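# Move the caddy with spice jars from desk to counter

## Task

Carry the table caddy from the desk over to the counter so that it ends standing upright with all three of its items still upright inside it. Nothing new may be left on the floor. The spice jars are glass and break if dropped more than a few centimetres or struck hard. The utility cart can roll. When finished, release the caddy and move the robot away, and the robot must not topple or be left leaning.

## Robot and tools

Robot: TidyBot++, a single-arm mobile robot. The base is 0.54 m long, 0.50 m wide and 0.38 m tall and rolls on four powered casters. On top sits one seven-joint arm ending in a two-finger gripper. The shoulder is 0.12 m ahead of the base centre and 0.68 m above the floor. The arm begins folded with the hand pointing down; folded, the hand reaches up to 0.08 m beyond the base front and the elbow up to 1.15 m high. Cameras: base_camera (fixed on the base, looking forward and down) and wrist_camera (fisheye, looks along the hand).

Frames: the base frame has its origin on the floor below the base centre, x forward, y left, z up. hand_pose is reported in it: the point midway between the finger pads, its z axis running out along the fingers, its y axis the closing direction. The odometry frame is the base frame as it stood at the start of the scene; heading is positive to the left, in the range -3.142 to 3.142. base_odometry counts wheel rotation only, so slipping looks like travel, and it drifts a few centimetres and degrees over many moves.

execute_actions: argument actions is a list holding one action or none (none just reports state and images). An action may contain base, joints, or both, plus optional speeds; its motions begin together. base holds exactly one relative move measured from where the base last reported itself: translate_m (metres, forward positive, -2 to 2), strafe_m (metres, left positive, -2 to 2) or rotate_rad (radians, counter-clockwise from above positive, -6.3 to 6.3). joints holds absolute targets keyed by name, radians unless noted: joint_1_rad (any angle, whole arm about vertical, positive is clockwise from above, opposite to rotate_rad), joint_2_rad (shoulder, -2.249 to 2.249), joint_3_rad (any angle), joint_4_rad (elbow, -2.579 to 2.579), joint_5_rad (any angle), joint_6_rad (wrist, -2.099 to 2.099), joint_7_rad (any angle; with the hand down, positive is counter-clockwise from above, and at 1.57 the fingers open toward the robot's left and right), gripper_pos (0 fully open to 1 fully closed; pad gap about 85 x (1 - gripper_pos) mm). Any-angle joints go the short way, so turn in steps under half a revolution. speeds caps top speed for that action: translate_m and strafe_m 0.05 to 0.5 m/s, rotate_rad 0.1 to 1.57 rad/s (defaults are the maxima). A base move needing more than about 8.667 s at its top speed is rejected. cameras picks which images return: base_camera, wrist_camera or all; omitted or null gives all, [] gives none. Unknown keys or out-of-range values make the whole call rejected with no motion. A joint or the base you leave out may still be driving toward its previous target.

Arm geometry: with joint_1_rad = 0, joint_3_rad = 3.14 and joint_5_rad = 0 the arm moves in the base's x-z plane. Tilt from vertical (forward positive): upper arm = joint_2_rad, forearm = joint_2_rad - joint_4_rad, hand = joint_2_rad - joint_4_rad - joint_6_rad; lengths 0.42, 0.31 and 0.31 m. Sum length x sin for reach ahead of the shoulder and length x cos for height above it. A downward-pointing hand can be lifted to about 0.94 m above the floor, and only near the base.

wait: seconds from 0 to 10; commands nothing and returns state and images. zoom_image: camera (base_camera or wrist_camera) and region [x0, y0, x1, y1] in pixels of that camera's latest full image, at most 504 by 504. read_manual: optional section, only "licences"; returns licence text, no motion. finished_scene: scene, the current scene's number; ends it for good, so call only once the caddy is settled and the robot has let go and backed off.

Result lines: joint_positions gives measured joints; base_tilt in degrees (forward and right positive). base_status and joint_status: "done", "off_target" (resting short, maybe still pushing), "contact_stop" or "time_out" (target dropped, holding). A base blocked by something can read "done" while well short. "joint command not followed" with a "cause:" line means arm targets were withheld, usually for self-collision; the gripper part still runs and the withheld targets may be retried later. on_its_own lists what moved without being commanded. motor_effort shows percent of maximum, peak in brackets. For the gripper at 1, "done" means it closed on nothing; "off_target" means it holds something at the shown reading. "ARM HIT" means the arm struck the base or itself. A torque fault freezes arm and gripper for 10 s while the base keeps going. MOTOR HOT appears from 60 °C; an OVER-TEMPERATURE FAULT at 75 °C lets the arm sink, and affected keys then read "limit_stop_at_motor_heat" (resend the target).

Practical cautions: friction leaves joints slightly off; fix by sending last command + (desired - measured). Hand position is off by a centimetre or two, more when extended, so check images near the floor or table. The arm sags under load and is not compensated; never command a held joint to its current reading. Holding loads heats motors, even while you think, and the robot keeps its last command during thinking. Avoid drops, hard bumps and strong shoves, especially near the glass jars and the rolling cart. Driving while the arm is snagged above about 0.8 m, or pushing sideways with a raised hand, can tip the robot; retract the arm or back away to recover.

Each tool is called after "Emit:" as name(argument=value, ...), one argument or row to a line, values as JSON.

## Session

I'll start by looking at the current state and images.

Emit:
execute_actions(
  actions=[],
)

Scene clock: 0.00 s.
base_odometry: x=+0.000 y=+0.000 heading=+0.000 (m, m, rad; odometry frame)
base_tilt: forward=-0.6 right=-0.2 (deg)
base_status: not commanded
joint_positions: joint_1_rad=-0.004 joint_2_rad=-0.356 joint_3_rad=+3.115 joint_4_rad=-2.507 joint_5_rad=+0.044 joint_6_rad=-0.854 joint_7_rad=+1.543 gripper_pos=+0.000
joint_status: not commanded
motor_effort: joint_1_rad=-1 joint_2_rad=-2 joint_3_rad=+1 joint_4_rad=+16 joint_5_rad=+1 joint_6_rad=+1 joint_7_rad=+0 (%)
hand_pose: x=+0.2780 y=-0.0050 z=+0.5958 quat_wxyz=(+0.020, +0.997, +0.015, +0.069) (m; base frame)
pictures: base_camera, wrist_camera
Images, in order (width x height): base_camera 644x364, wrist_camera 644x476.

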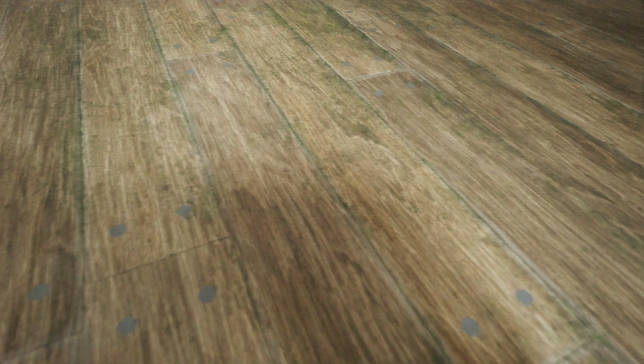

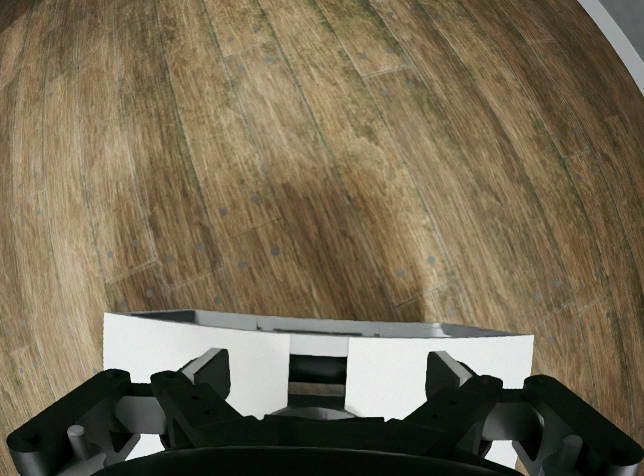

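Emit:
execute_actions(
  actions=[
    {"joints": {"joint_4_rad": -2.0, "joint_6_rad": -0.2}},
  ],
  cameras=["wrist_camera"],
)

Scene clock: 2.97 s.
base_odometry: x=+0.000 y=+0.000 heading=+0.000 (m, m, rad; odometry frame)
base_tilt: forward=-0.6 right=-0.2 (deg)
base_status: not commanded
joint_positions: joint_1_rad=-0.004 joint_2_rad=-0.356 joint_3_rad=+3.115 joint_4_rad=-2.013 joint_5_rad=+0.044 joint_6_rad=-0.225 joint_7_rad=+1.543 gripper_pos=+0.000
joint_status: all done
motor_effort: joint_1_rad=+0(0) joint_2_rad=-8(9) joint_3_rad=+0(1) joint_4_rad=+23(23) joint_5_rad=+1(1) joint_6_rad=+8(8) joint_7_rad=+0(0) (%)
hand_pose: x=+0.5813 y=+0.0145 z=+0.9539 quat_wxyz=(+0.003, +0.808, +0.018, +0.589) (m; base frame)
pictures: wrist_camera
camera_calibration (this result's frames):
wrist_camera: T_world_to_cam=[[0.0726441, -0.99732, 0.0086417, -0.0281796], [-0.29367, -0.0296696, -0.955446, 1.13967], [0.953143, 0.0668697, -0.295039, -0.138856], [0, 0, 0, 1]] pos_world=[0.469084, 0.0149947, 1.04817]
Images, in order (width x height): wrist_camera 644x476.

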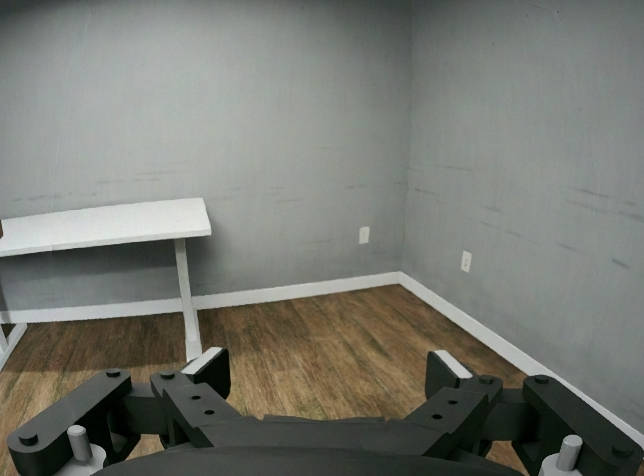

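Emit:
execute_actions(
  actions=[
    {"joints": {"joint_1_rad": -1.0}},
  ],
  cameras=["wrist_camera"],
)

Emit:
execute_actions(
  actions=[
    {"joints": {"joint_1_rad": -2.3}},
  ],
  cameras=["wrist_camera"],
)

Emit:
execute_actions(
  actions=[
    {"joints": {"joint_1_rad": -3.6}},
  ],
  cameras=["wrist_camera"],
)

Emit:
execute_actions(
  actions=[
    {"joints": {"joint_1_rad": -4.9}},
  ],
  cameras=["wrist_camera"],
)

Scene clock: 5.90 s.
base_odometry: x=+0.000 y=+0.000 heading=+0.000 (m, m, rad; odometry frame)
base_tilt: forward=-0.6 right=-0.2 (deg)
base_status: not commanded
joint_positions: joint_1_rad=-0.978 joint_2_rad=-0.356 joint_3_rad=+3.115 joint_4_rad=-2.013 joint_5_rad=+0.044 joint_6_rad=-0.225 joint_7_rad=+1.543 gripper_pos=+0.000
joint_status: all done
motor_effort: joint_1_rad=+0(0) joint_2_rad=-8(9) joint_3_rad=+0(1) joint_4_rad=+22(23) joint_5_rad=+1(1) joint_6_rad=+8(8) joint_7_rad=+0(1) (%)
hand_pose: x=+0.3670 y=+0.3904 z=+0.9539 quat_wxyz=(-0.273, +0.706, +0.394, +0.522) (m; base frame)
pictures: wrist_camera
camera_calibration (this result's frames):
wrist_camera: T_world_to_cam=[[0.865475, -0.500878, 0.00864209, -0.122527], [-0.140642, -0.259503, -0.955446, 1.12146], [0.480804, 0.8257, -0.295038, -0.0826481], [0, 0, 0, 1]] pos_world=[0.303506, 0.297894, 1.04817]
Images, in order (width x height): wrist_camera 644x476.

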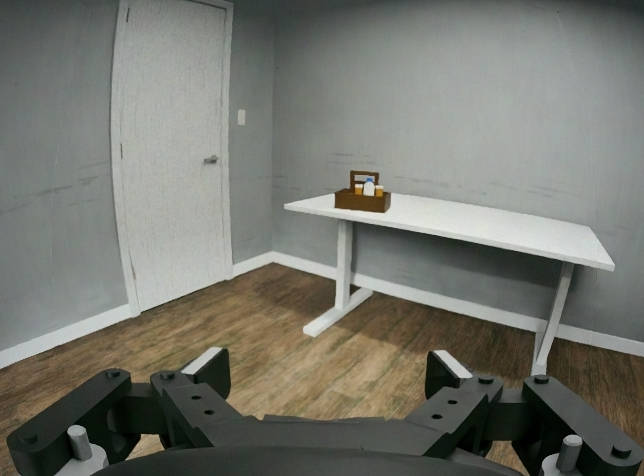

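Scene clock: 8.47 s.
base_odometry: x=+0.000 y=+0.000 heading=+0.000 (m, m, rad; odometry frame)
base_tilt: forward=-0.6 right=-0.2 (deg)
base_status: not commanded
joint_positions: joint_1_rad=-2.278 joint_2_rad=-0.356 joint_3_rad=+3.115 joint_4_rad=-2.013 joint_5_rad=+0.044 joint_6_rad=-0.225 joint_7_rad=+1.543 gripper_pos=+0.000
joint_status: all done
motor_effort: joint_1_rad=+0(1) joint_2_rad=-8(8) joint_3_rad=+1(1) joint_4_rad=+23(22) joint_5_rad=+1(1) joint_6_rad=+8(8) joint_7_rad=+0(0) (%)
hand_pose: x=-0.1908 y=+0.3434 z=+0.9539 quat_wxyz=(-0.533, +0.323, +0.740, +0.251) (m; base frame)
pictures: wrist_camera
camera_calibration (this result's frames):
wrist_camera: T_world_to_cam=[[0.714201, 0.699887, 0.00864163, -0.104525], [0.212406, -0.204953, -0.955446, 1.07945], [-0.666934, 0.684216, -0.295038, 0.0539327], [0, 0, 0, 1]] pos_world=[-0.11866, 0.25749, 1.04817]
Images, in order (width x height): wrist_camera 644x476.

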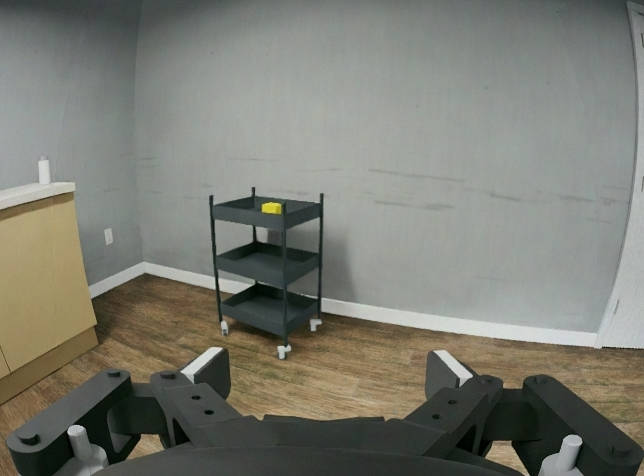

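Scene clock: 11.03 s.
base_odometry: x=+0.000 y=+0.000 heading=+0.000 (m, m, rad; odometry frame)
base_tilt: forward=-0.6 right=-0.2 (deg)
base_status: not commanded
joint_positions: joint_1_rad=-3.578 joint_2_rad=-0.356 joint_3_rad=+3.115 joint_4_rad=-2.013 joint_5_rad=+0.044 joint_6_rad=-0.225 joint_7_rad=+1.543 gripper_pos=+0.000
joint_status: all done
motor_effort: joint_1_rad=+0(0) joint_2_rad=-8(9) joint_3_rad=+1(2) joint_4_rad=+23(23) joint_5_rad=+1(1) joint_6_rad=+8(8) joint_7_rad=+0(1) (%)
hand_pose: x=-0.2948 y=-0.2067 z=+0.9539 quat_wxyz=(-0.576, -0.191, +0.785, -0.123) (m; base frame)
pictures: wrist_camera
camera_calibration (this result's frames):
wrist_camera: T_world_to_cam=[[-0.483334, 0.875393, 0.00864155, 0.0379819], [0.254303, 0.149841, -0.955446, 1.07446], [-0.837686, -0.459602, -0.295038, 0.0742525], [0, 0, 0, 1]] pos_world=[-0.192681, -0.160121, 1.04817]
Images, in order (width x height): wrist_camera 644x476.

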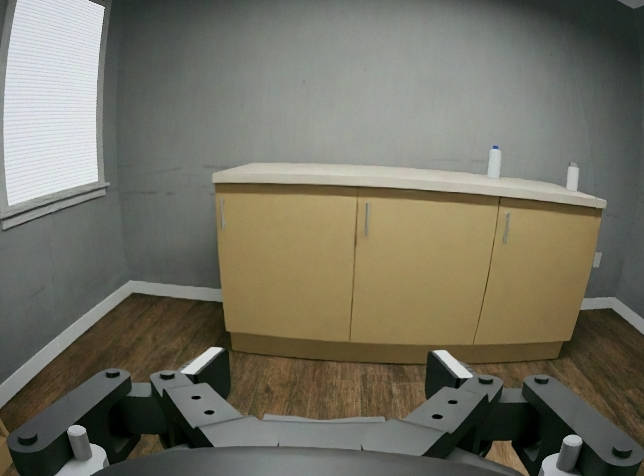

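Scene clock: 13.60 s.
base_odometry: x=+0.000 y=+0.000 heading=+0.000 (m, m, rad; odometry frame)
base_tilt: forward=-0.6 right=-0.2 (deg)
base_status: not commanded
joint_positions: joint_1_rad=-4.878 joint_2_rad=-0.356 joint_3_rad=+3.115 joint_4_rad=-2.013 joint_5_rad=+0.044 joint_6_rad=-0.225 joint_7_rad=+1.543 gripper_pos=+0.000
joint_status: all done
motor_effort: joint_1_rad=+0(0) joint_2_rad=-9(9) joint_3_rad=+0(1) joint_4_rad=+23(22) joint_5_rad=+1(1) joint_6_rad=+8(8) joint_7_rad=+0(0) (%)
hand_pose: x=+0.2074 y=-0.4540 z=+0.9539 quat_wxyz=(-0.384, -0.627, +0.510, -0.447) (m; base frame)
pictures: wrist_camera
camera_calibration (this result's frames):
wrist_camera: T_world_to_cam=[[-0.972784, -0.231554, 0.00864163, 0.0962264], [-0.076355, 0.285118, -0.955446, 1.11381], [0.218774, -0.930102, -0.295038, -0.0514663], [0, 0, 0, 1]] pos_world=[0.189912, -0.343155, 1.04817]
Images, in order (width x height): wrist_camera 644x476.

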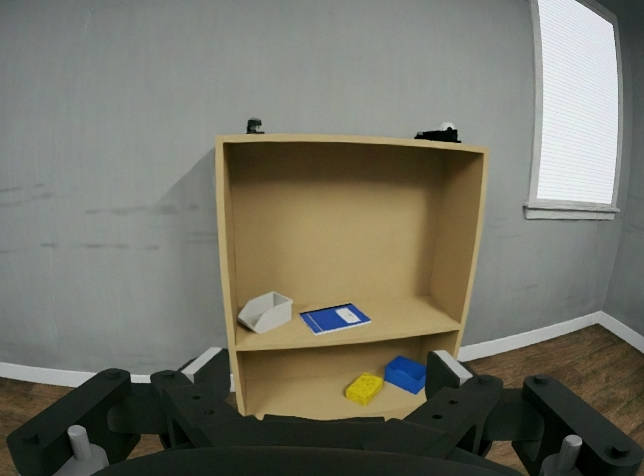

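Emit:
execute_actions(
  actions=[
    {"base": {"rotate_rad": 0.4}, "joints": {"joint_1_rad": 0.0}},
  ],
  cameras=[],
)

Emit:
execute_actions(
  actions=[
    {"base": {"strafe_m": 0.95}},
  ],
  cameras=[],
)

Emit:
execute_actions(
  actions=[
    {"base": {"translate_m": 0.7}},
  ],
)

Scene clock: 28.53 s.
base_odometry: x=+0.000 y=+0.000 heading=+0.399 (m, m, rad; odometry frame)
base_tilt: forward=-0.6 right=-0.2 (deg)
base_status: done
joint_positions: joint_1_rad=-6.261 joint_2_rad=-0.356 joint_3_rad=+3.115 joint_4_rad=-2.013 joint_5_rad=+0.044 joint_6_rad=-0.225 joint_7_rad=+1.543 gripper_pos=+0.000
joint_status: all done
motor_effort: joint_1_rad=-1(1) joint_2_rad=-8(10) joint_3_rad=+1(1) joint_4_rad=+22(22) joint_5_rad=+1(1) joint_6_rad=+8(8) joint_7_rad=-1(1) (%)
hand_pose: x=+0.5815 y=+0.0022 z=+0.9539 quat_wxyz=(-0.011, -0.808, -0.007, -0.589) (m; base frame)
pictures: none
No camera images: the call's "cameras" was empty. Leave "cameras" out to get every camera's image.

Scene clock: 31.80 s.
base_odometry: x=-0.371 y=+0.875 heading=+0.400 (m, m, rad; odometry frame)
base_tilt: forward=-0.6 right=-0.2 (deg)
base_status: done
joint_positions: joint_1_rad=-6.262 joint_2_rad=-0.356 joint_3_rad=+3.115 joint_4_rad=-2.013 joint_5_rad=+0.044 joint_6_rad=-0.225 joint_7_rad=+1.543 gripper_pos=+0.000
joint_status: not commanded
motor_effort: joint_1_rad=-1(1) joint_2_rad=-9(9) joint_3_rad=+0(2) joint_4_rad=+23(23) joint_5_rad=+1(1) joint_6_rad=+8(8) joint_7_rad=-1(0) (%)
hand_pose: x=+0.5815 y=+0.0027 z=+0.9539 quat_wxyz=(-0.011, -0.808, -0.008, -0.589) (m; base frame)
pictures: none
No camera images: the call's "cameras" was empty. Leave "cameras" out to get every camera's image.

Scene clock: 34.57 s.
base_odometry: x=+0.274 y=+1.148 heading=+0.400 (m, m, rad; odometry frame)
base_tilt: forward=-0.6 right=-0.2 (deg)
base_status: done
joint_positions: joint_1_rad=-6.262 joint_2_rad=-0.355 joint_3_rad=+3.115 joint_4_rad=-2.013 joint_5_rad=+0.044 joint_6_rad=-0.225 joint_7_rad=+1.543 gripper_pos=+0.000
joint_status: not commanded
motor_effort: joint_1_rad=-1(1) joint_2_rad=-7(11) joint_3_rad=+1(1) joint_4_rad=+23(23) joint_5_rad=+1(1) joint_6_rad=+8(9) joint_7_rad=+0(1) (%)
hand_pose: x=+0.5820 y=+0.0027 z=+0.9535 quat_wxyz=(-0.011, -0.808, -0.008, -0.589) (m; base frame)
pictures: base_camera, wrist_camera
camera_calibration (this result's frames):
wrist_camera: T_world_to_cam=[[0.0471601, -0.998851, 0.00855573, -0.0250977], [-0.295346, -0.0221259, -0.955134, 1.13977], [0.954226, 0.0425173, -0.29605, -0.138476], [0, 0, 0, 1]] pos_world=[0.469947, 0.00603711, 1.04785]
Images, in order (width x height): base_camera 644x364, wrist_camera 644x476.

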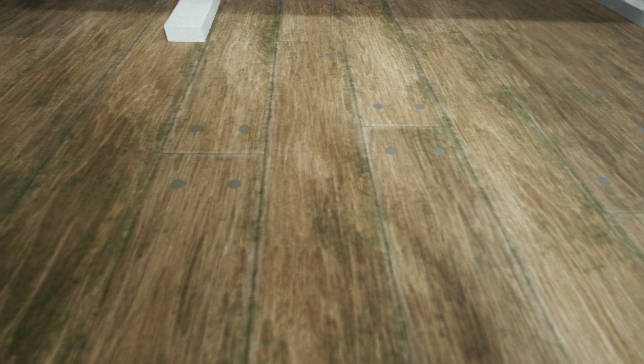

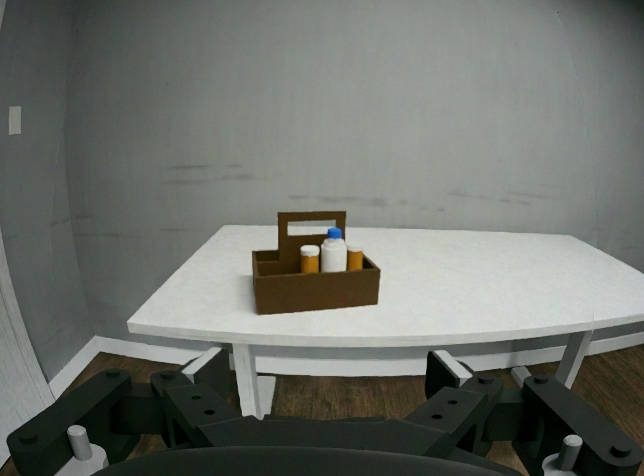

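Emit:
zoom_image(
  camera="wrist_camera",
  region=[230, 190, 410, 330],
)

Region (230, 190, 410, 330) of wrist_camera's 644x476 image, scaled by 2.800.

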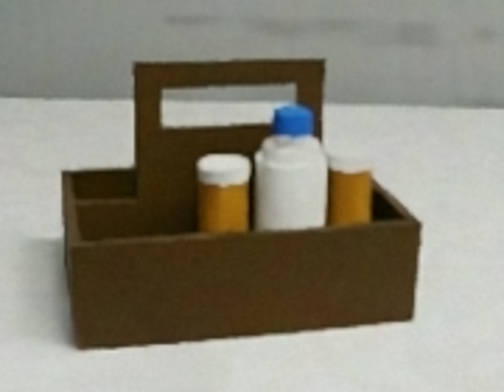

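Emit:
zoom_image(
  camera="wrist_camera",
  region=[40, 200, 300, 400],
)

Region (40, 200, 300, 400) of wrist_camera's 644x476 image, scaled by 1.938; it fills the top 388 rows of this view, and the rest is white.

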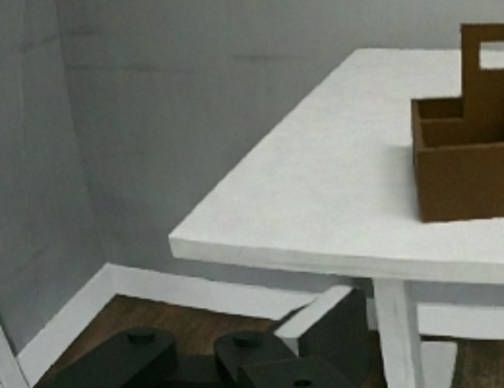

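Emit:
execute_actions(
  actions=[
    {"base": {"rotate_rad": -1.326}, "joints": {"joint_1_rad": 0.0, "joint_2_rad": -0.10, "joint_3_rad": 3.1416, "joint_4_rad": -1.40, "joint_5_rad": 0.0, "joint_6_rad": -0.80, "joint_7_rad": 1.5708}},
  ],
  cameras=[],
)

Emit:
execute_actions(
  actions=[
    {"base": {"translate_m": -0.55}},
  ],
  cameras=[],
)

Emit:
execute_actions(
  actions=[
    {"base": {"strafe_m": 0.85}},
  ],
)

Scene clock: 68.63 s.
base_odometry: x=+0.274 y=+1.148 heading=-0.925 (m, m, rad; odometry frame)
base_tilt: forward=-0.6 right=-0.2 (deg)
base_status: done
joint_positions: joint_1_rad=-6.265 joint_2_rad=-0.109 joint_3_rad=+3.129 joint_4_rad=-1.417 joint_5_rad=+0.044 joint_6_rad=-0.769 joint_7_rad=+1.543 gripper_pos=+0.000
joint_status: all done
motor_effort: joint_1_rad=+0(3) joint_2_rad=-16(19) joint_3_rad=+1(3) joint_4_rad=+22(23) joint_5_rad=+1(1) joint_6_rad=+8(9) joint_7_rad=+0(1) (%)
hand_pose: x=+0.6487 y=-0.0102 z=+1.0312 quat_wxyz=(-0.016, -0.861, +0.008, -0.508) (m; base frame)
pictures: none
No camera images: the call's "cameras" was empty. Leave "cameras" out to get every camera's image.

Scene clock: 71.10 s.
base_odometry: x=-0.056 y=+1.588 heading=-0.926 (m, m, rad; odometry frame)
base_tilt: forward=-0.6 right=-0.2 (deg)
base_status: done
joint_positions: joint_1_rad=-6.265 joint_2_rad=-0.105 joint_3_rad=+3.129 joint_4_rad=-1.414 joint_5_rad=+0.044 joint_6_rad=-0.773 joint_7_rad=+1.543 gripper_pos=+0.000
joint_status: not commanded
motor_effort: joint_1_rad=+0(1) joint_2_rad=-16(20) joint_3_rad=+0(1) joint_4_rad=+22(23) joint_5_rad=+1(1) joint_6_rad=+8(8) joint_7_rad=-1(0) (%)
hand_pose: x=+0.6497 y=-0.0103 z=+1.0295 quat_wxyz=(-0.016, -0.863, +0.008, -0.505) (m; base frame)
pictures: none
No camera images: the call's "cameras" was empty. Leave "cameras" out to get every camera's image.

Scene clock: 74.17 s.
base_odometry: x=+0.623 y=+2.099 heading=-0.925 (m, m, rad; odometry frame)
base_tilt: forward=-0.6 right=-0.2 (deg)
base_status: done
joint_positions: joint_1_rad=-6.266 joint_2_rad=-0.105 joint_3_rad=+3.129 joint_4_rad=-1.414 joint_5_rad=+0.042 joint_6_rad=-0.773 joint_7_rad=+1.543 gripper_pos=+0.000
joint_status: not commanded
motor_effort: joint_1_rad=+0(3) joint_2_rad=-16(18) joint_3_rad=+1(3) joint_4_rad=+21(22) joint_5_rad=+1(2) joint_6_rad=+7(8) joint_7_rad=+0(1) (%)
hand_pose: x=+0.6497 y=-0.0097 z=+1.0295 quat_wxyz=(-0.015, -0.863, +0.008, -0.505) (m; base frame)
pictures: base_camera, wrist_camera
camera_calibration (this result's frames):
wrist_camera: T_world_to_cam=[[0.0145179, -0.999854, -0.00905762, -0.00201302], [-0.478512, 0.00100647, -0.87808, 1.27201], [0.877961, 0.0170821, -0.478427, 0.0569925], [0, 0, 0, 1]] pos_world=[0.558666, -0.00426652, 1.14418]
Images, in order (width x height): base_camera 644x364, wrist_camera 644x476.

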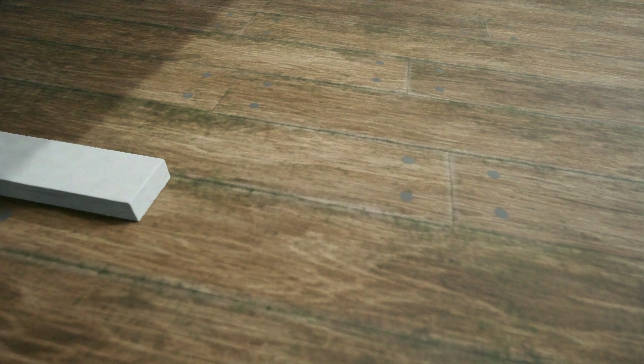

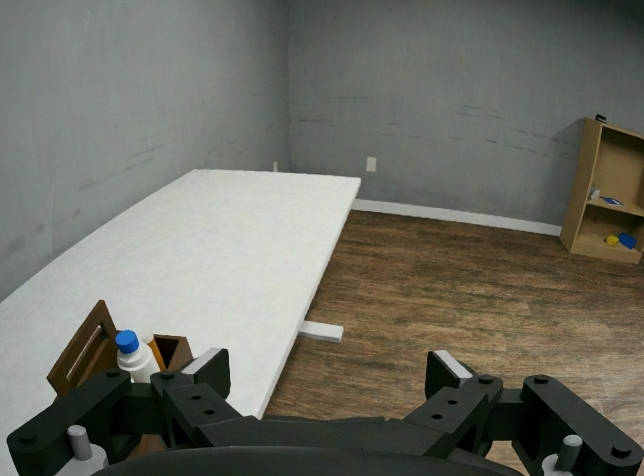

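Emit:
execute_actions(
  actions=[
    {"base": {"strafe_m": 0.285}, "joints": {"joint_1_rad": -0.017, "joint_2_rad": -0.10, "joint_3_rad": 3.154, "joint_4_rad": -1.41, "joint_5_rad": -0.044, "joint_6_rad": -0.98, "joint_7_rad": 1.60}},
  ],
)

Scene clock: 78.07 s.
base_odometry: x=+0.851 y=+2.271 heading=-0.925 (m, m, rad; odometry frame)
base_tilt: forward=-0.6 right=-0.2 (deg)
base_status: done
joint_positions: joint_1_rad=-6.282 joint_2_rad=-0.105 joint_3_rad=+3.142 joint_4_rad=-1.415 joint_5_rad=-0.002 joint_6_rad=-0.969 joint_7_rad=+1.569 gripper_pos=+0.000
joint_status: all done
motor_effort: joint_1_rad=+0(0) joint_2_rad=-16(16) joint_3_rad=+1(2) joint_4_rad=+21(22) joint_5_rad=+1(1) joint_6_rad=+7(7) joint_7_rad=+0(1) (%)
hand_pose: x=+0.6150 y=+0.0012 z=+0.9791 quat_wxyz=(+0.001, -0.908, +0.001, -0.418) (m; base frame)
pictures: base_camera, wrist_camera
camera_calibration (this result's frames):
wrist_camera: T_world_to_cam=[[0.0354067, -0.998643, -0.0381938, 0.0246337], [-0.641141, 0.00661804, -0.767395, 1.20274], [0.766606, 0.0516585, -0.640036, 0.289784], [0, 0, 0, 1]] pos_world=[0.548104, 0.00167063, 1.10939]
Images, in order (width x height): base_camera 644x364, wrist_camera 644x476.

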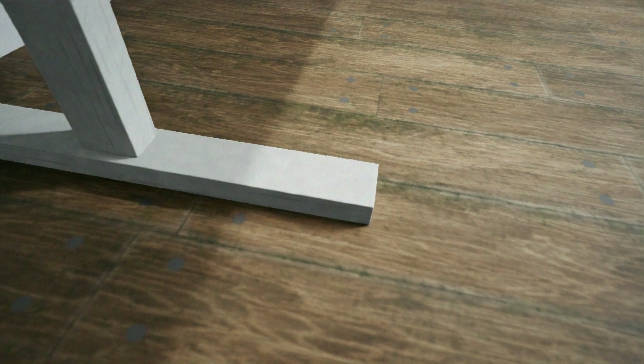

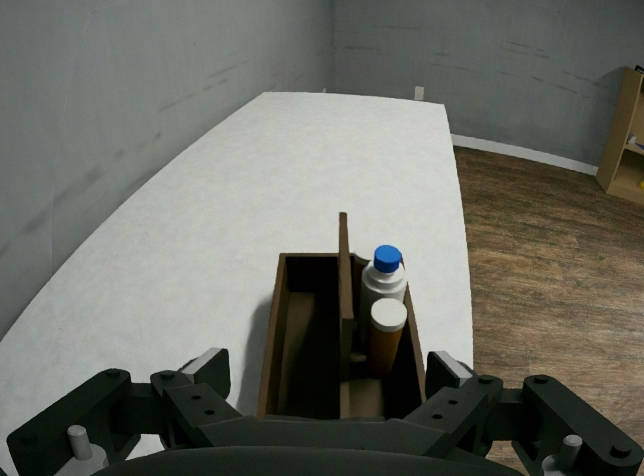

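Emit:
zoom_image(
  camera="wrist_camera",
  region=[200, 190, 480, 430],
)

Region (200, 190, 480, 430) of wrist_camera's 644x476 image, scaled by 1.800; it fills the top 432 rows of this view, and the rest is white.

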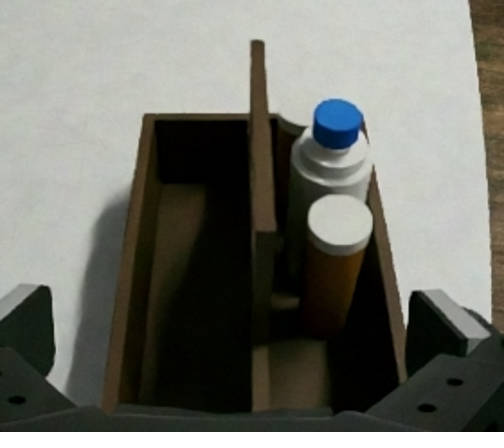

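Emit:
execute_actions(
  actions=[
    {"base": {"strafe_m": -0.008}, "joints": {"joint_4_rad": -1.705, "joint_6_rad": -0.66, "gripper_pos": 0.2}},
  ],
  cameras=["wrist_camera"],
)

Scene clock: 88.20 s.
base_odometry: x=+0.844 y=+2.266 heading=-0.925 (m, m, rad; odometry frame)
base_tilt: forward=-0.6 right=-0.2 (deg)
base_status: done
joint_positions: joint_1_rad=-6.283 joint_2_rad=-0.105 joint_3_rad=+3.143 joint_4_rad=-1.691 joint_5_rad=-0.002 joint_6_rad=-0.690 joint_7_rad=+1.569 gripper_pos=+0.200
joint_status: all done
motor_effort: joint_1_rad=+0(2) joint_2_rad=-16(17) joint_3_rad=+0(2) joint_4_rad=+22(23) joint_5_rad=+1(0) joint_6_rad=+7(7) joint_7_rad=-1(0) (%)
hand_pose: x=+0.6263 y=+0.0011 z=+0.8936 quat_wxyz=(+0.001, -0.908, +0.002, -0.419) (m; base frame)
pictures: wrist_camera
camera_calibration (this result's frames):
wrist_camera: T_world_to_cam=[[0.0348129, -0.998648, -0.0386096, 0.0215763], [-0.639399, 0.0074353, -0.768839, 1.14461], [0.768087, 0.0514525, -0.638275, 0.223955], [0, 0, 0, 1]] pos_world=[0.559095, 0.0015135, 1.0238]
Images, in order (width x height): wrist_camera 644x476.

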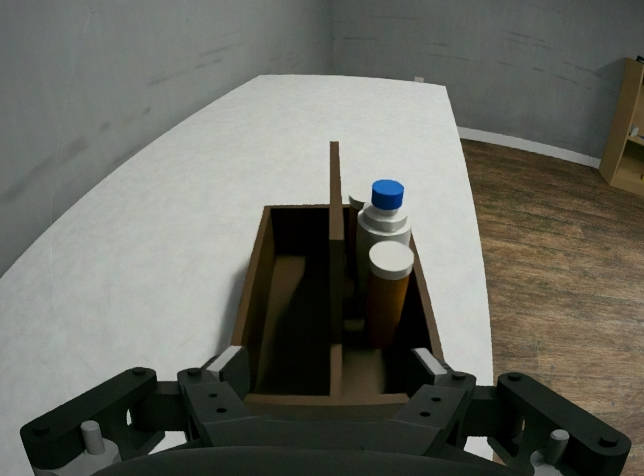

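Emit:
zoom_image(
  camera="wrist_camera",
  region=[200, 120, 480, 420],
)

Region (200, 120, 480, 420) of wrist_camera's 644x476 image, scaled by 1.680; it fills the left 470 columns of this view, and the rest is white.

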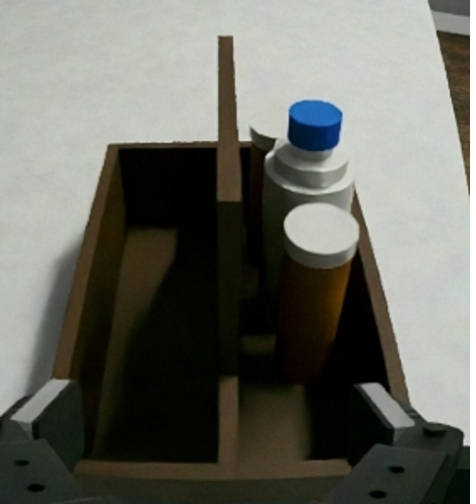

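Emit:
execute_actions(
  actions=[
    {"base": {"translate_m": 0.138}, "speeds": {"translate_m": 0.12}},
  ],
  cameras=["wrist_camera"],
)

Scene clock: 94.97 s.
base_odometry: x=+0.927 y=+2.156 heading=-0.925 (m, m, rad; odometry frame)
base_tilt: forward=-0.6 right=-0.2 (deg)
base_status: done
joint_positions: joint_1_rad=-6.283 joint_2_rad=-0.101 joint_3_rad=+3.143 joint_4_rad=-1.691 joint_5_rad=-0.002 joint_6_rad=-0.689 joint_7_rad=+1.569 gripper_pos=+0.200
joint_status: not commanded
motor_effort: joint_1_rad=+0(1) joint_2_rad=-17(19) joint_3_rad=+0(1) joint_4_rad=+22(22) joint_5_rad=+1(0) joint_6_rad=+7(7) joint_7_rad=+0(0) (%)
hand_pose: x=+0.6273 y=+0.0011 z=+0.8918 quat_wxyz=(+0.001, -0.908, +0.002, -0.418) (m; base frame)
pictures: wrist_camera
camera_calibration (this result's frames):
wrist_camera: T_world_to_cam=[[0.0346983, -0.998648, -0.0387089, 0.0216288], [-0.641607, 0.00743699, -0.766998, 1.14357], [0.766249, 0.0514494, -0.640481, 0.225117], [0, 0, 0, 1]] pos_world=[0.560475, 0.00151266, 1.02213]
Images, in order (width x height): wrist_camera 644x476.

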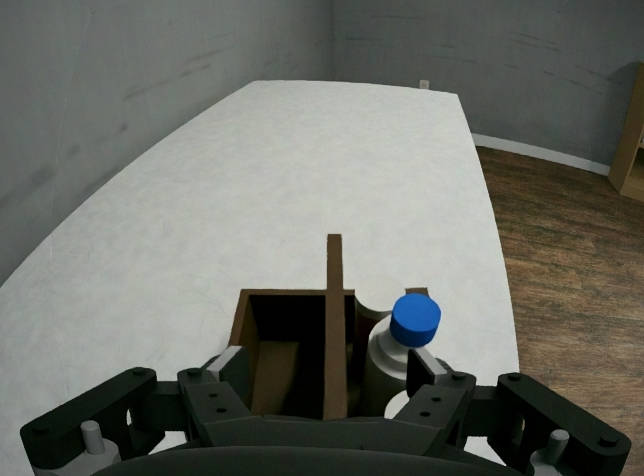

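Emit:
zoom_image(
  camera="wrist_camera",
  region=[190, 210, 470, 430],
)

Region (190, 210, 470, 430) of wrist_camera's 644x476 image, scaled by 1.800; it fills the top 396 rows of this view, and the rest is white.

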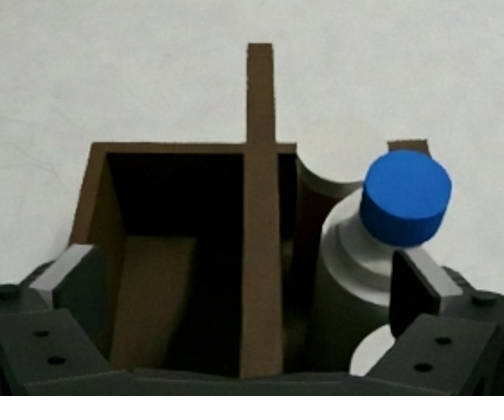

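Emit:
execute_actions(
  actions=[
    {"joints": {"gripper_pos": 1.0}},
  ],
  cameras=["wrist_camera"],
)

Scene clock: 98.53 s.
base_odometry: x=+0.927 y=+2.156 heading=-0.925 (m, m, rad; odometry frame)
base_tilt: forward=-0.6 right=-0.2 (deg)
base_status: not commanded
joint_positions: joint_1_rad=-6.283 joint_2_rad=-0.101 joint_3_rad=+3.143 joint_4_rad=-1.691 joint_5_rad=-0.002 joint_6_rad=-0.689 joint_7_rad=+1.570 gripper_pos=+0.928
joint_status: gripper_pos off_target (ended at +0.928, target +1.000)
motor_effort: joint_1_rad=+0(2) joint_2_rad=-16(16) joint_3_rad=+1(1) joint_4_rad=+21(22) joint_5_rad=+0(0) joint_6_rad=+6(7) joint_7_rad=+0(1) (%)
hand_pose: x=+0.6274 y=+0.0011 z=+0.8918 quat_wxyz=(+0.001, -0.908, +0.002, -0.418) (m; base frame)
pictures: wrist_camera
camera_calibration (this result's frames):
wrist_camera: T_world_to_cam=[[0.0347431, -0.998648, -0.0386755, 0.021577], [-0.641378, 0.00739799, -0.767189, 1.14369], [0.766438, 0.0514601, -0.640254, 0.224794], [0, 0, 0, 1]] pos_world=[0.560496, 0.00151886, 1.02219]
Images, in order (width x height): wrist_camera 644x476.

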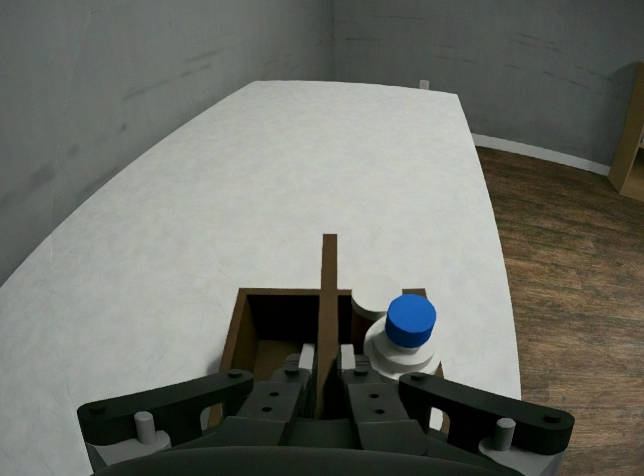

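Emit:
execute_actions(
  actions=[
    {"joints": {"joint_4_rad": -1.59, "joint_6_rad": -0.78}},
  ],
  cameras=["wrist_camera"],
)

Scene clock: 100.43 s.
base_odometry: x=+0.927 y=+2.156 heading=-0.925 (m, m, rad; odometry frame)
base_tilt: forward=-0.6 right=-0.2 (deg)
base_status: not commanded
joint_positions: joint_1_rad=-6.283 joint_2_rad=-0.085 joint_3_rad=+3.143 joint_4_rad=-1.631 joint_5_rad=-0.002 joint_6_rad=-0.771 joint_7_rad=+1.570 gripper_pos=+0.928
joint_status: joint_4_rad off_target (ended at -1.631, target -1.590); the others done
motor_effort: joint_1_rad=-1(1) joint_2_rad=-21(22) joint_3_rad=+0(1) joint_4_rad=+25(27) joint_5_rad=+1(0) joint_6_rad=+9(10) joint_7_rad=+0(1) (%)
hand_pose: x=+0.6261 y=+0.0011 z=+0.8979 quat_wxyz=(+0.001, -0.916, +0.002, -0.401) (m; base frame)
pictures: wrist_camera
camera_calibration (this result's frames):
wrist_camera: T_world_to_cam=[[0.0334677, -0.99864, -0.0399882, 0.0238849], [-0.669722, 0.00729017, -0.742576, 1.14314], [0.741857, 0.0516333, -0.668567, 0.270497], [0, 0, 0, 1]] pos_world=[0.564114, 0.00155208, 1.03067]
Images, in order (width x height): wrist_camera 644x476.

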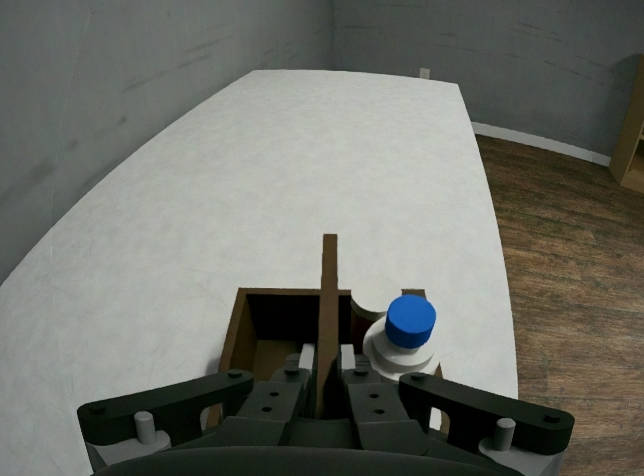

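Emit:
execute_actions(
  actions=[
    {"joints": {"joint_2_rad": -0.125, "joint_4_rad": -1.455, "joint_6_rad": -0.88}},
  ],
  cameras=["wrist_camera"],
)

Scene clock: 102.90 s.
base_odometry: x=+0.927 y=+2.156 heading=-0.925 (m, m, rad; odometry frame)
base_tilt: forward=-0.6 right=-0.2 (deg)
base_status: not commanded
joint_positions: joint_1_rad=-6.283 joint_2_rad=-0.095 joint_3_rad=+3.143 joint_4_rad=-1.492 joint_5_rad=-0.002 joint_6_rad=-0.875 joint_7_rad=+1.570 gripper_pos=+0.928
joint_status: all done
motor_effort: joint_1_rad=-1(1) joint_2_rad=-21(24) joint_3_rad=+0(0) joint_4_rad=+27(29) joint_5_rad=+1(1) joint_6_rad=+11(11) joint_7_rad=+0(0) (%)
hand_pose: x=+0.6268 y=+0.0012 z=+0.9541 quat_wxyz=(+0.001, -0.907, +0.002, -0.421) (m; base frame)
pictures: wrist_camera
camera_calibration (this result's frames):
wrist_camera: T_world_to_cam=[[0.0354513, -0.998634, -0.0383827, 0.0233748], [-0.636095, 0.00707453, -0.771578, 1.19192], [0.770796, 0.0517685, -0.634976, 0.257325], [0, 0, 0, 1]] pos_world=[0.559003, 0.00158926, 1.08395]
Images, in order (width x height): wrist_camera 644x476.

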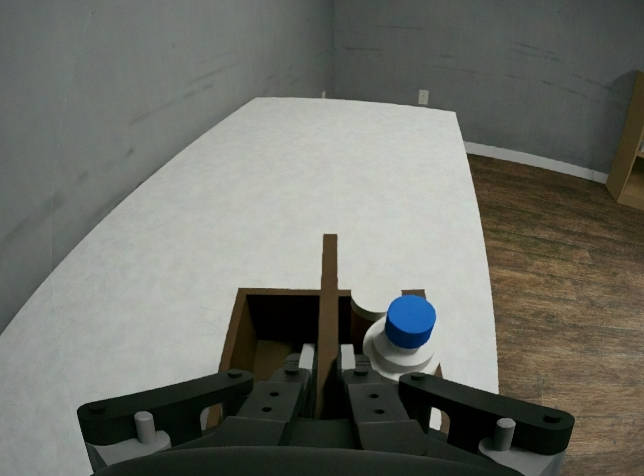

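Emit:
execute_actions(
  actions=[
    {"base": {"strafe_m": -0.6}, "joints": {"joint_4_rad": -1.315, "joint_6_rad": -1.02}, "speeds": {"strafe_m": 0.35}},
  ],
  cameras=["wrist_camera"],
)

Scene clock: 111.43 s.
base_odometry: x=+0.448 y=+1.794 heading=-0.924 (m, m, rad; odometry frame)
base_tilt: forward=-0.6 right=-0.2 (deg)
base_status: done
joint_positions: joint_1_rad=-6.284 joint_2_rad=-0.097 joint_3_rad=+3.143 joint_4_rad=-1.353 joint_5_rad=-0.005 joint_6_rad=-1.014 joint_7_rad=+1.570 gripper_pos=+0.928
joint_status: all done
motor_effort: joint_1_rad=-1(1) joint_2_rad=-21(24) joint_3_rad=+0(3) joint_4_rad=+26(28) joint_5_rad=+1(2) joint_6_rad=+10(11) joint_7_rad=+0(0) (%)
hand_pose: x=+0.6155 y=+0.0023 z=+0.9974 quat_wxyz=(+0.003, -0.907, +0.001, -0.422) (m; base frame)
pictures: wrist_camera
camera_calibration (this result's frames):
wrist_camera: T_world_to_cam=[[0.0373808, -0.998458, -0.0410378, 0.0280496], [-0.634936, 0.00798052, -0.772524, 1.21845], [0.77166, 0.0549339, -0.633659, 0.291651], [0, 0, 0, 1]] pos_world=[0.547531, 0.00226096, 1.12724]
Images, in order (width x height): wrist_camera 644x476.

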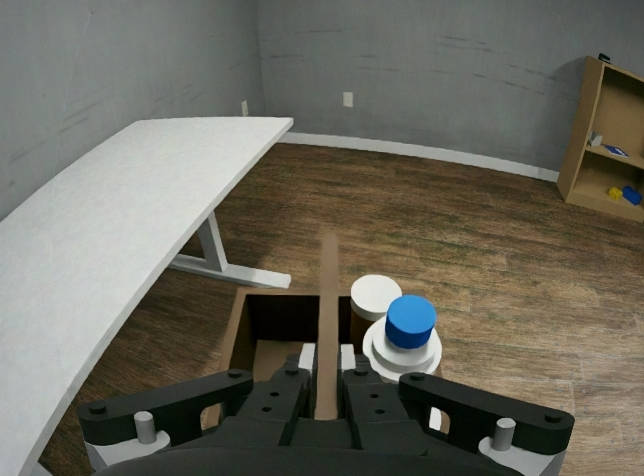

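Emit:
execute_actions(
  actions=[
    {"base": {"rotate_rad": -1.09}, "joints": {"joint_4_rad": -1.175, "joint_6_rad": -1.165}, "speeds": {"rotate_rad": 0.9}},
  ],
)

Scene clock: 115.60 s.
base_odometry: x=+0.448 y=+1.794 heading=-2.014 (m, m, rad; odometry frame)
base_tilt: forward=-0.6 right=-0.2 (deg)
base_status: done
joint_positions: joint_1_rad=-6.288 joint_2_rad=-0.097 joint_3_rad=+3.146 joint_4_rad=-1.212 joint_5_rad=-0.009 joint_6_rad=-1.159 joint_7_rad=+1.570 gripper_pos=+0.928
joint_status: all done
motor_effort: joint_1_rad=-1(2) joint_2_rad=-19(22) joint_3_rad=+0(3) joint_4_rad=+24(27) joint_5_rad=+1(2) joint_6_rad=+10(11) joint_7_rad=+0(0) (%)
hand_pose: x=+0.5981 y=+0.0043 z=+1.0373 quat_wxyz=(+0.005, -0.908, +0.000, -0.420) (m; base frame)
pictures: base_camera, wrist_camera
camera_calibration (this result's frames):
wrist_camera: T_world_to_cam=[[0.0413897, -0.998168, -0.0441396, 0.0331048], [-0.638216, 0.00757791, -0.76982, 1.23733], [0.768744, 0.0600332, -0.636733, 0.335165], [0, 0, 0, 1]] pos_world=[0.530657, 0.00354678, 1.16739]
Images, in order (width x height): base_camera 644x364, wrist_camera 644x476.

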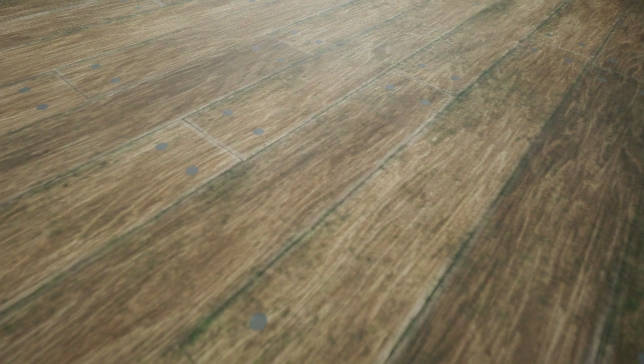

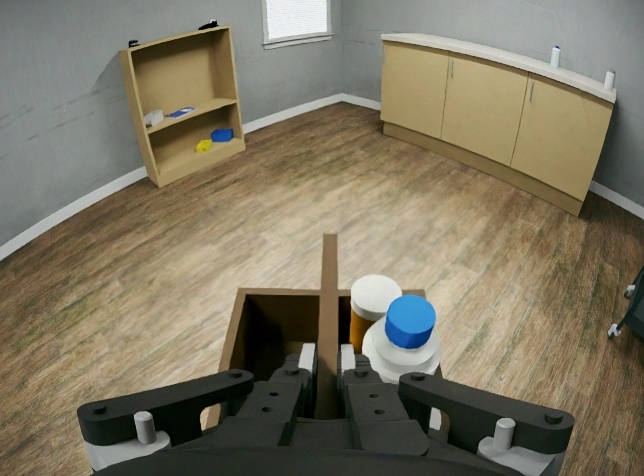

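Emit:
execute_actions(
  actions=[
    {"base": {"translate_m": 2.0}, "joints": {"joint_1_rad": -0.004, "joint_3_rad": 3.145, "joint_4_rad": -1.035, "joint_5_rad": -0.01, "joint_6_rad": -1.305}, "speeds": {"translate_m": 0.45}},
  ],
  cameras=["wrist_camera"],
)

Scene clock: 122.10 s.
base_odometry: x=-0.411 y=-0.012 heading=-2.015 (m, m, rad; odometry frame)
base_tilt: forward=-0.6 right=-0.2 (deg)
base_status: done
joint_positions: joint_1_rad=-6.288 joint_2_rad=-0.099 joint_3_rad=+3.146 joint_4_rad=-1.071 joint_5_rad=-0.009 joint_6_rad=-1.304 joint_7_rad=+1.570 gripper_pos=+0.928
joint_status: all done
motor_effort: joint_1_rad=+0(0) joint_2_rad=-17(21) joint_3_rad=+0(1) joint_4_rad=+23(26) joint_5_rad=+1(1) joint_6_rad=+10(11) joint_7_rad=+0(0) (%)
hand_pose: x=+0.5743 y=+0.0044 z=+1.0758 quat_wxyz=(+0.005, -0.908, -0.001, -0.419) (m; base frame)
pictures: wrist_camera
camera_calibration (this result's frames):
wrist_camera: T_world_to_cam=[[0.0424065, -0.99815, -0.0435796, 0.0346852], [-0.639393, 0.00640377, -0.768853, 1.25143], [0.76771, 0.0604688, -0.637938, 0.37986], [0, 0, 0, 1]] pos_world=[0.507065, 0.00363739, 1.20601]
Images, in order (width x height): wrist_camera 644x476.

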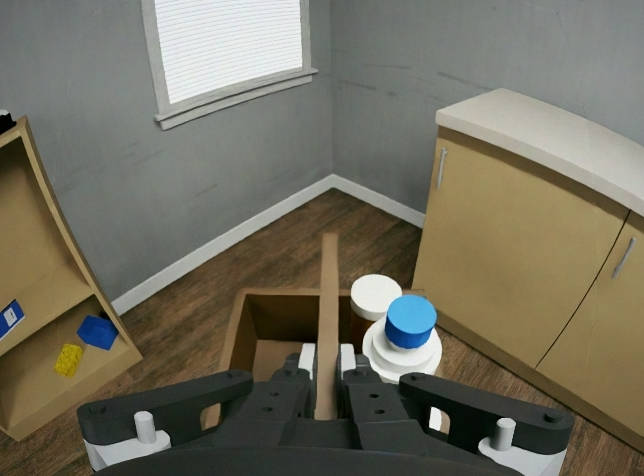

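Now turn to face the counter and raise further.

Emit:
execute_actions(
  actions=[
    {"base": {"rotate_rad": -0.71}, "joints": {"joint_4_rad": -0.89, "joint_6_rad": -1.45}, "speeds": {"rotate_rad": 0.9}},
  ],
)

Scene clock: 124.27 s.
base_odometry: x=-0.411 y=-0.012 heading=-2.724 (m, m, rad; odometry frame)
base_tilt: forward=-0.6 right=-0.2 (deg)
base_status: done
joint_positions: joint_1_rad=-6.288 joint_2_rad=-0.099 joint_3_rad=+3.146 joint_4_rad=-0.927 joint_5_rad=-0.009 joint_6_rad=-1.444 joint_7_rad=+1.570 gripper_pos=+0.928
joint_status: all done
motor_effort: joint_1_rad=-1(1) joint_2_rad=-16(19) joint_3_rad=+0(2) joint_4_rad=+22(24) joint_5_rad=+1(1) joint_6_rad=+10(11) joint_7_rad=+0(0) (%)
hand_pose: x=+0.5469 y=+0.0044 z=+1.1122 quat_wxyz=(+0.005, -0.907, -0.001, -0.421) (m; base frame)
pictures: base_camera, wrist_camera
camera_calibration (this result's frames):
wrist_camera: T_world_to_cam=[[0.0435241, -0.998141, -0.0426622, 0.0358243], [-0.63633, 0.00522355, -0.771399, 1.26307], [0.770188, 0.0607217, -0.63492, 0.419368], [0, 0, 0, 1]] pos_world=[0.479181, 0.00369523, 1.24213]
Images, in order (width x height): base_camera 644x364, wrist_camera 644x476.

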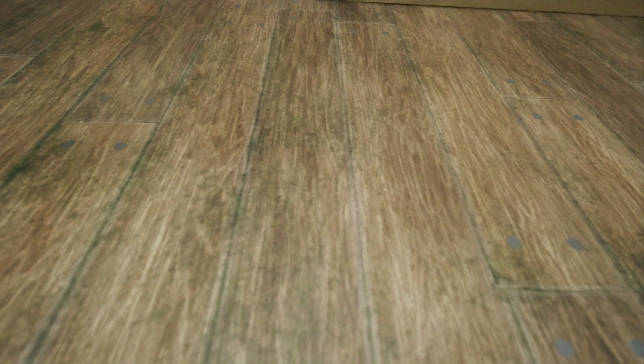

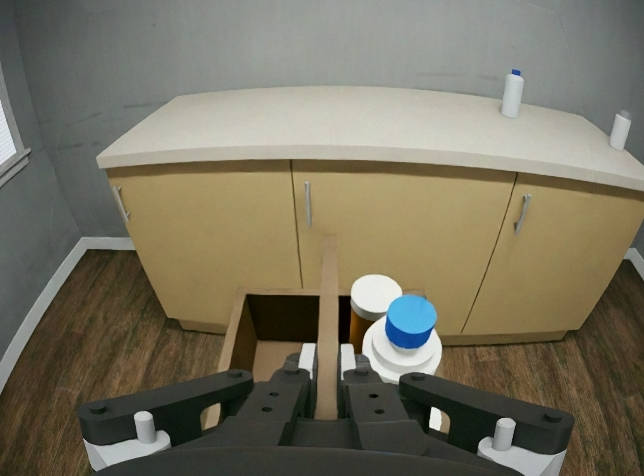

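Emit:
zoom_image(
  camera="wrist_camera",
  region=[90, 60, 370, 340],
)

Region (90, 60, 370, 340) of wrist_camera's 644x476 image, scaled by 1.800.

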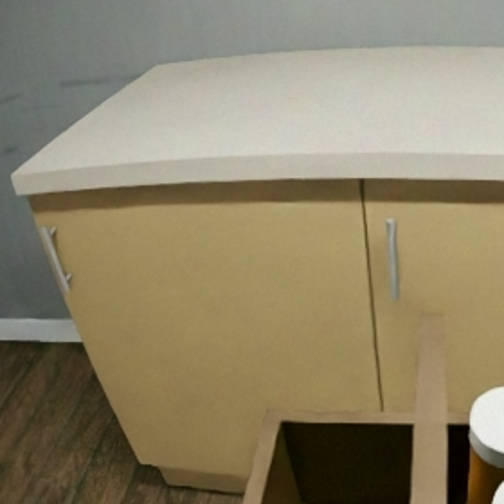

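Emit:
execute_actions(
  actions=[
    {"base": {"translate_m": 0.55}, "speeds": {"translate_m": 0.4}},
  ],
)

Scene clock: 130.53 s.
base_odometry: x=-0.915 y=-0.234 heading=-2.725 (m, m, rad; odometry frame)
base_tilt: forward=-0.6 right=-0.2 (deg)
base_status: done
joint_positions: joint_1_rad=-6.288 joint_2_rad=-0.099 joint_3_rad=+3.146 joint_4_rad=-0.926 joint_5_rad=-0.009 joint_6_rad=-1.450 joint_7_rad=+1.570 gripper_pos=+0.928
joint_status: not commanded
motor_effort: joint_1_rad=+0(1) joint_2_rad=-15(20) joint_3_rad=+0(1) joint_4_rad=+21(22) joint_5_rad=+1(1) joint_6_rad=+11(11) joint_7_rad=+0(0) (%)
hand_pose: x=+0.5456 y=+0.0044 z=+1.1115 quat_wxyz=(+0.005, -0.908, -0.001, -0.419) (m; base frame)
pictures: base_camera, wrist_camera
camera_calibration (this result's frames):
wrist_camera: T_world_to_cam=[[0.0433812, -0.998141, -0.0428102, 0.0360933], [-0.639554, 0.00517439, -0.768728, 1.26042], [0.767521, 0.0607278, -0.638141, 0.424973], [0, 0, 0, 1]] pos_world=[0.478364, 0.00369664, 1.24166]
Images, in order (width x height): base_camera 644x364, wrist_camera 644x476.

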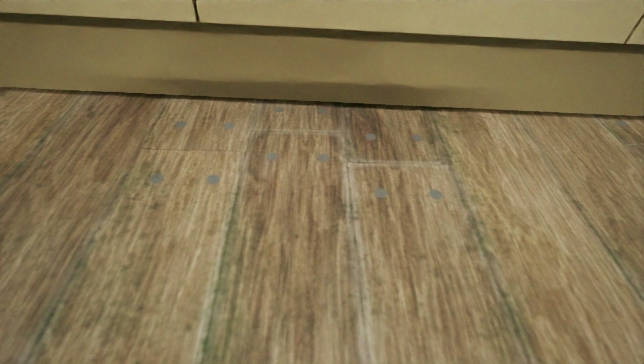

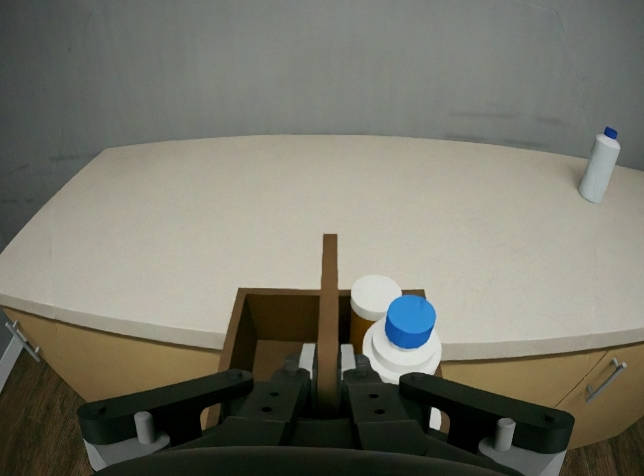

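Emit:
zoom_image(
  camera="wrist_camera",
  region=[120, 280, 540, 400],
)

Region (120, 280, 540, 400) of wrist_camera's 644x476 image, scaled by 1.200; it fills the top 144 rows of this view, and the rest is white.

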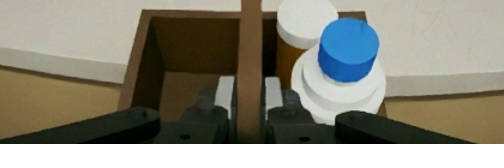

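Emit:
execute_actions(
  actions=[
    {"base": {"translate_m": 0.38}, "speeds": {"translate_m": 0.3}},
  ],
)

Scene clock: 137.10 s.
base_odometry: x=-1.263 y=-0.388 heading=-2.726 (m, m, rad; odometry frame)
base_tilt: forward=-0.6 right=-0.2 (deg)
base_status: done
joint_positions: joint_1_rad=-6.288 joint_2_rad=-0.099 joint_3_rad=+3.146 joint_4_rad=-0.926 joint_5_rad=-0.009 joint_6_rad=-1.451 joint_7_rad=+1.570 gripper_pos=+0.928
joint_status: not commanded
motor_effort: joint_1_rad=-1(0) joint_2_rad=-16(20) joint_3_rad=+0(1) joint_4_rad=+22(23) joint_5_rad=+1(1) joint_6_rad=+10(11) joint_7_rad=+0(0) (%)
hand_pose: x=+0.5455 y=+0.0044 z=+1.1113 quat_wxyz=(+0.005, -0.908, -0.001, -0.419) (m; base frame)
pictures: base_camera, wrist_camera
camera_calibration (this result's frames):
wrist_camera: T_world_to_cam=[[0.0433505, -0.998141, -0.0428403, 0.036143], [-0.640243, 0.00516276, -0.768155, 1.25996], [0.766948, 0.0607281, -0.638829, 0.426044], [0, 0, 0, 1]] pos_world=[0.478359, 0.00369805, 1.24156]
Images, in order (width x height): base_camera 644x364, wrist_camera 644x476.

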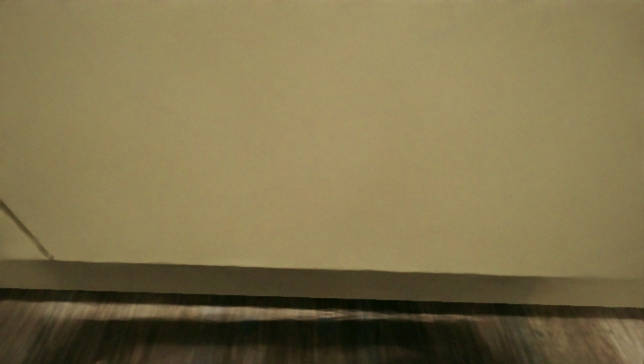

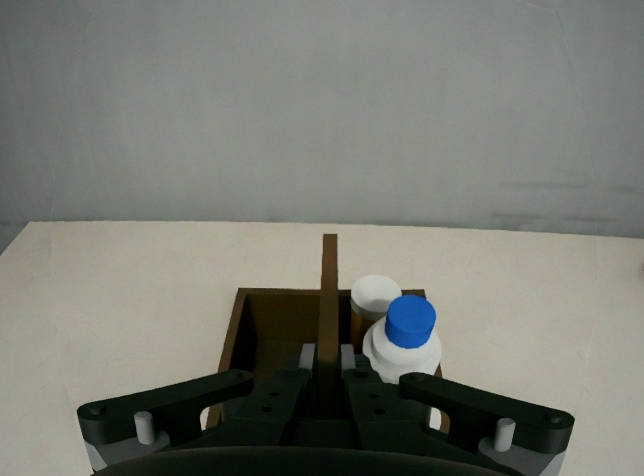

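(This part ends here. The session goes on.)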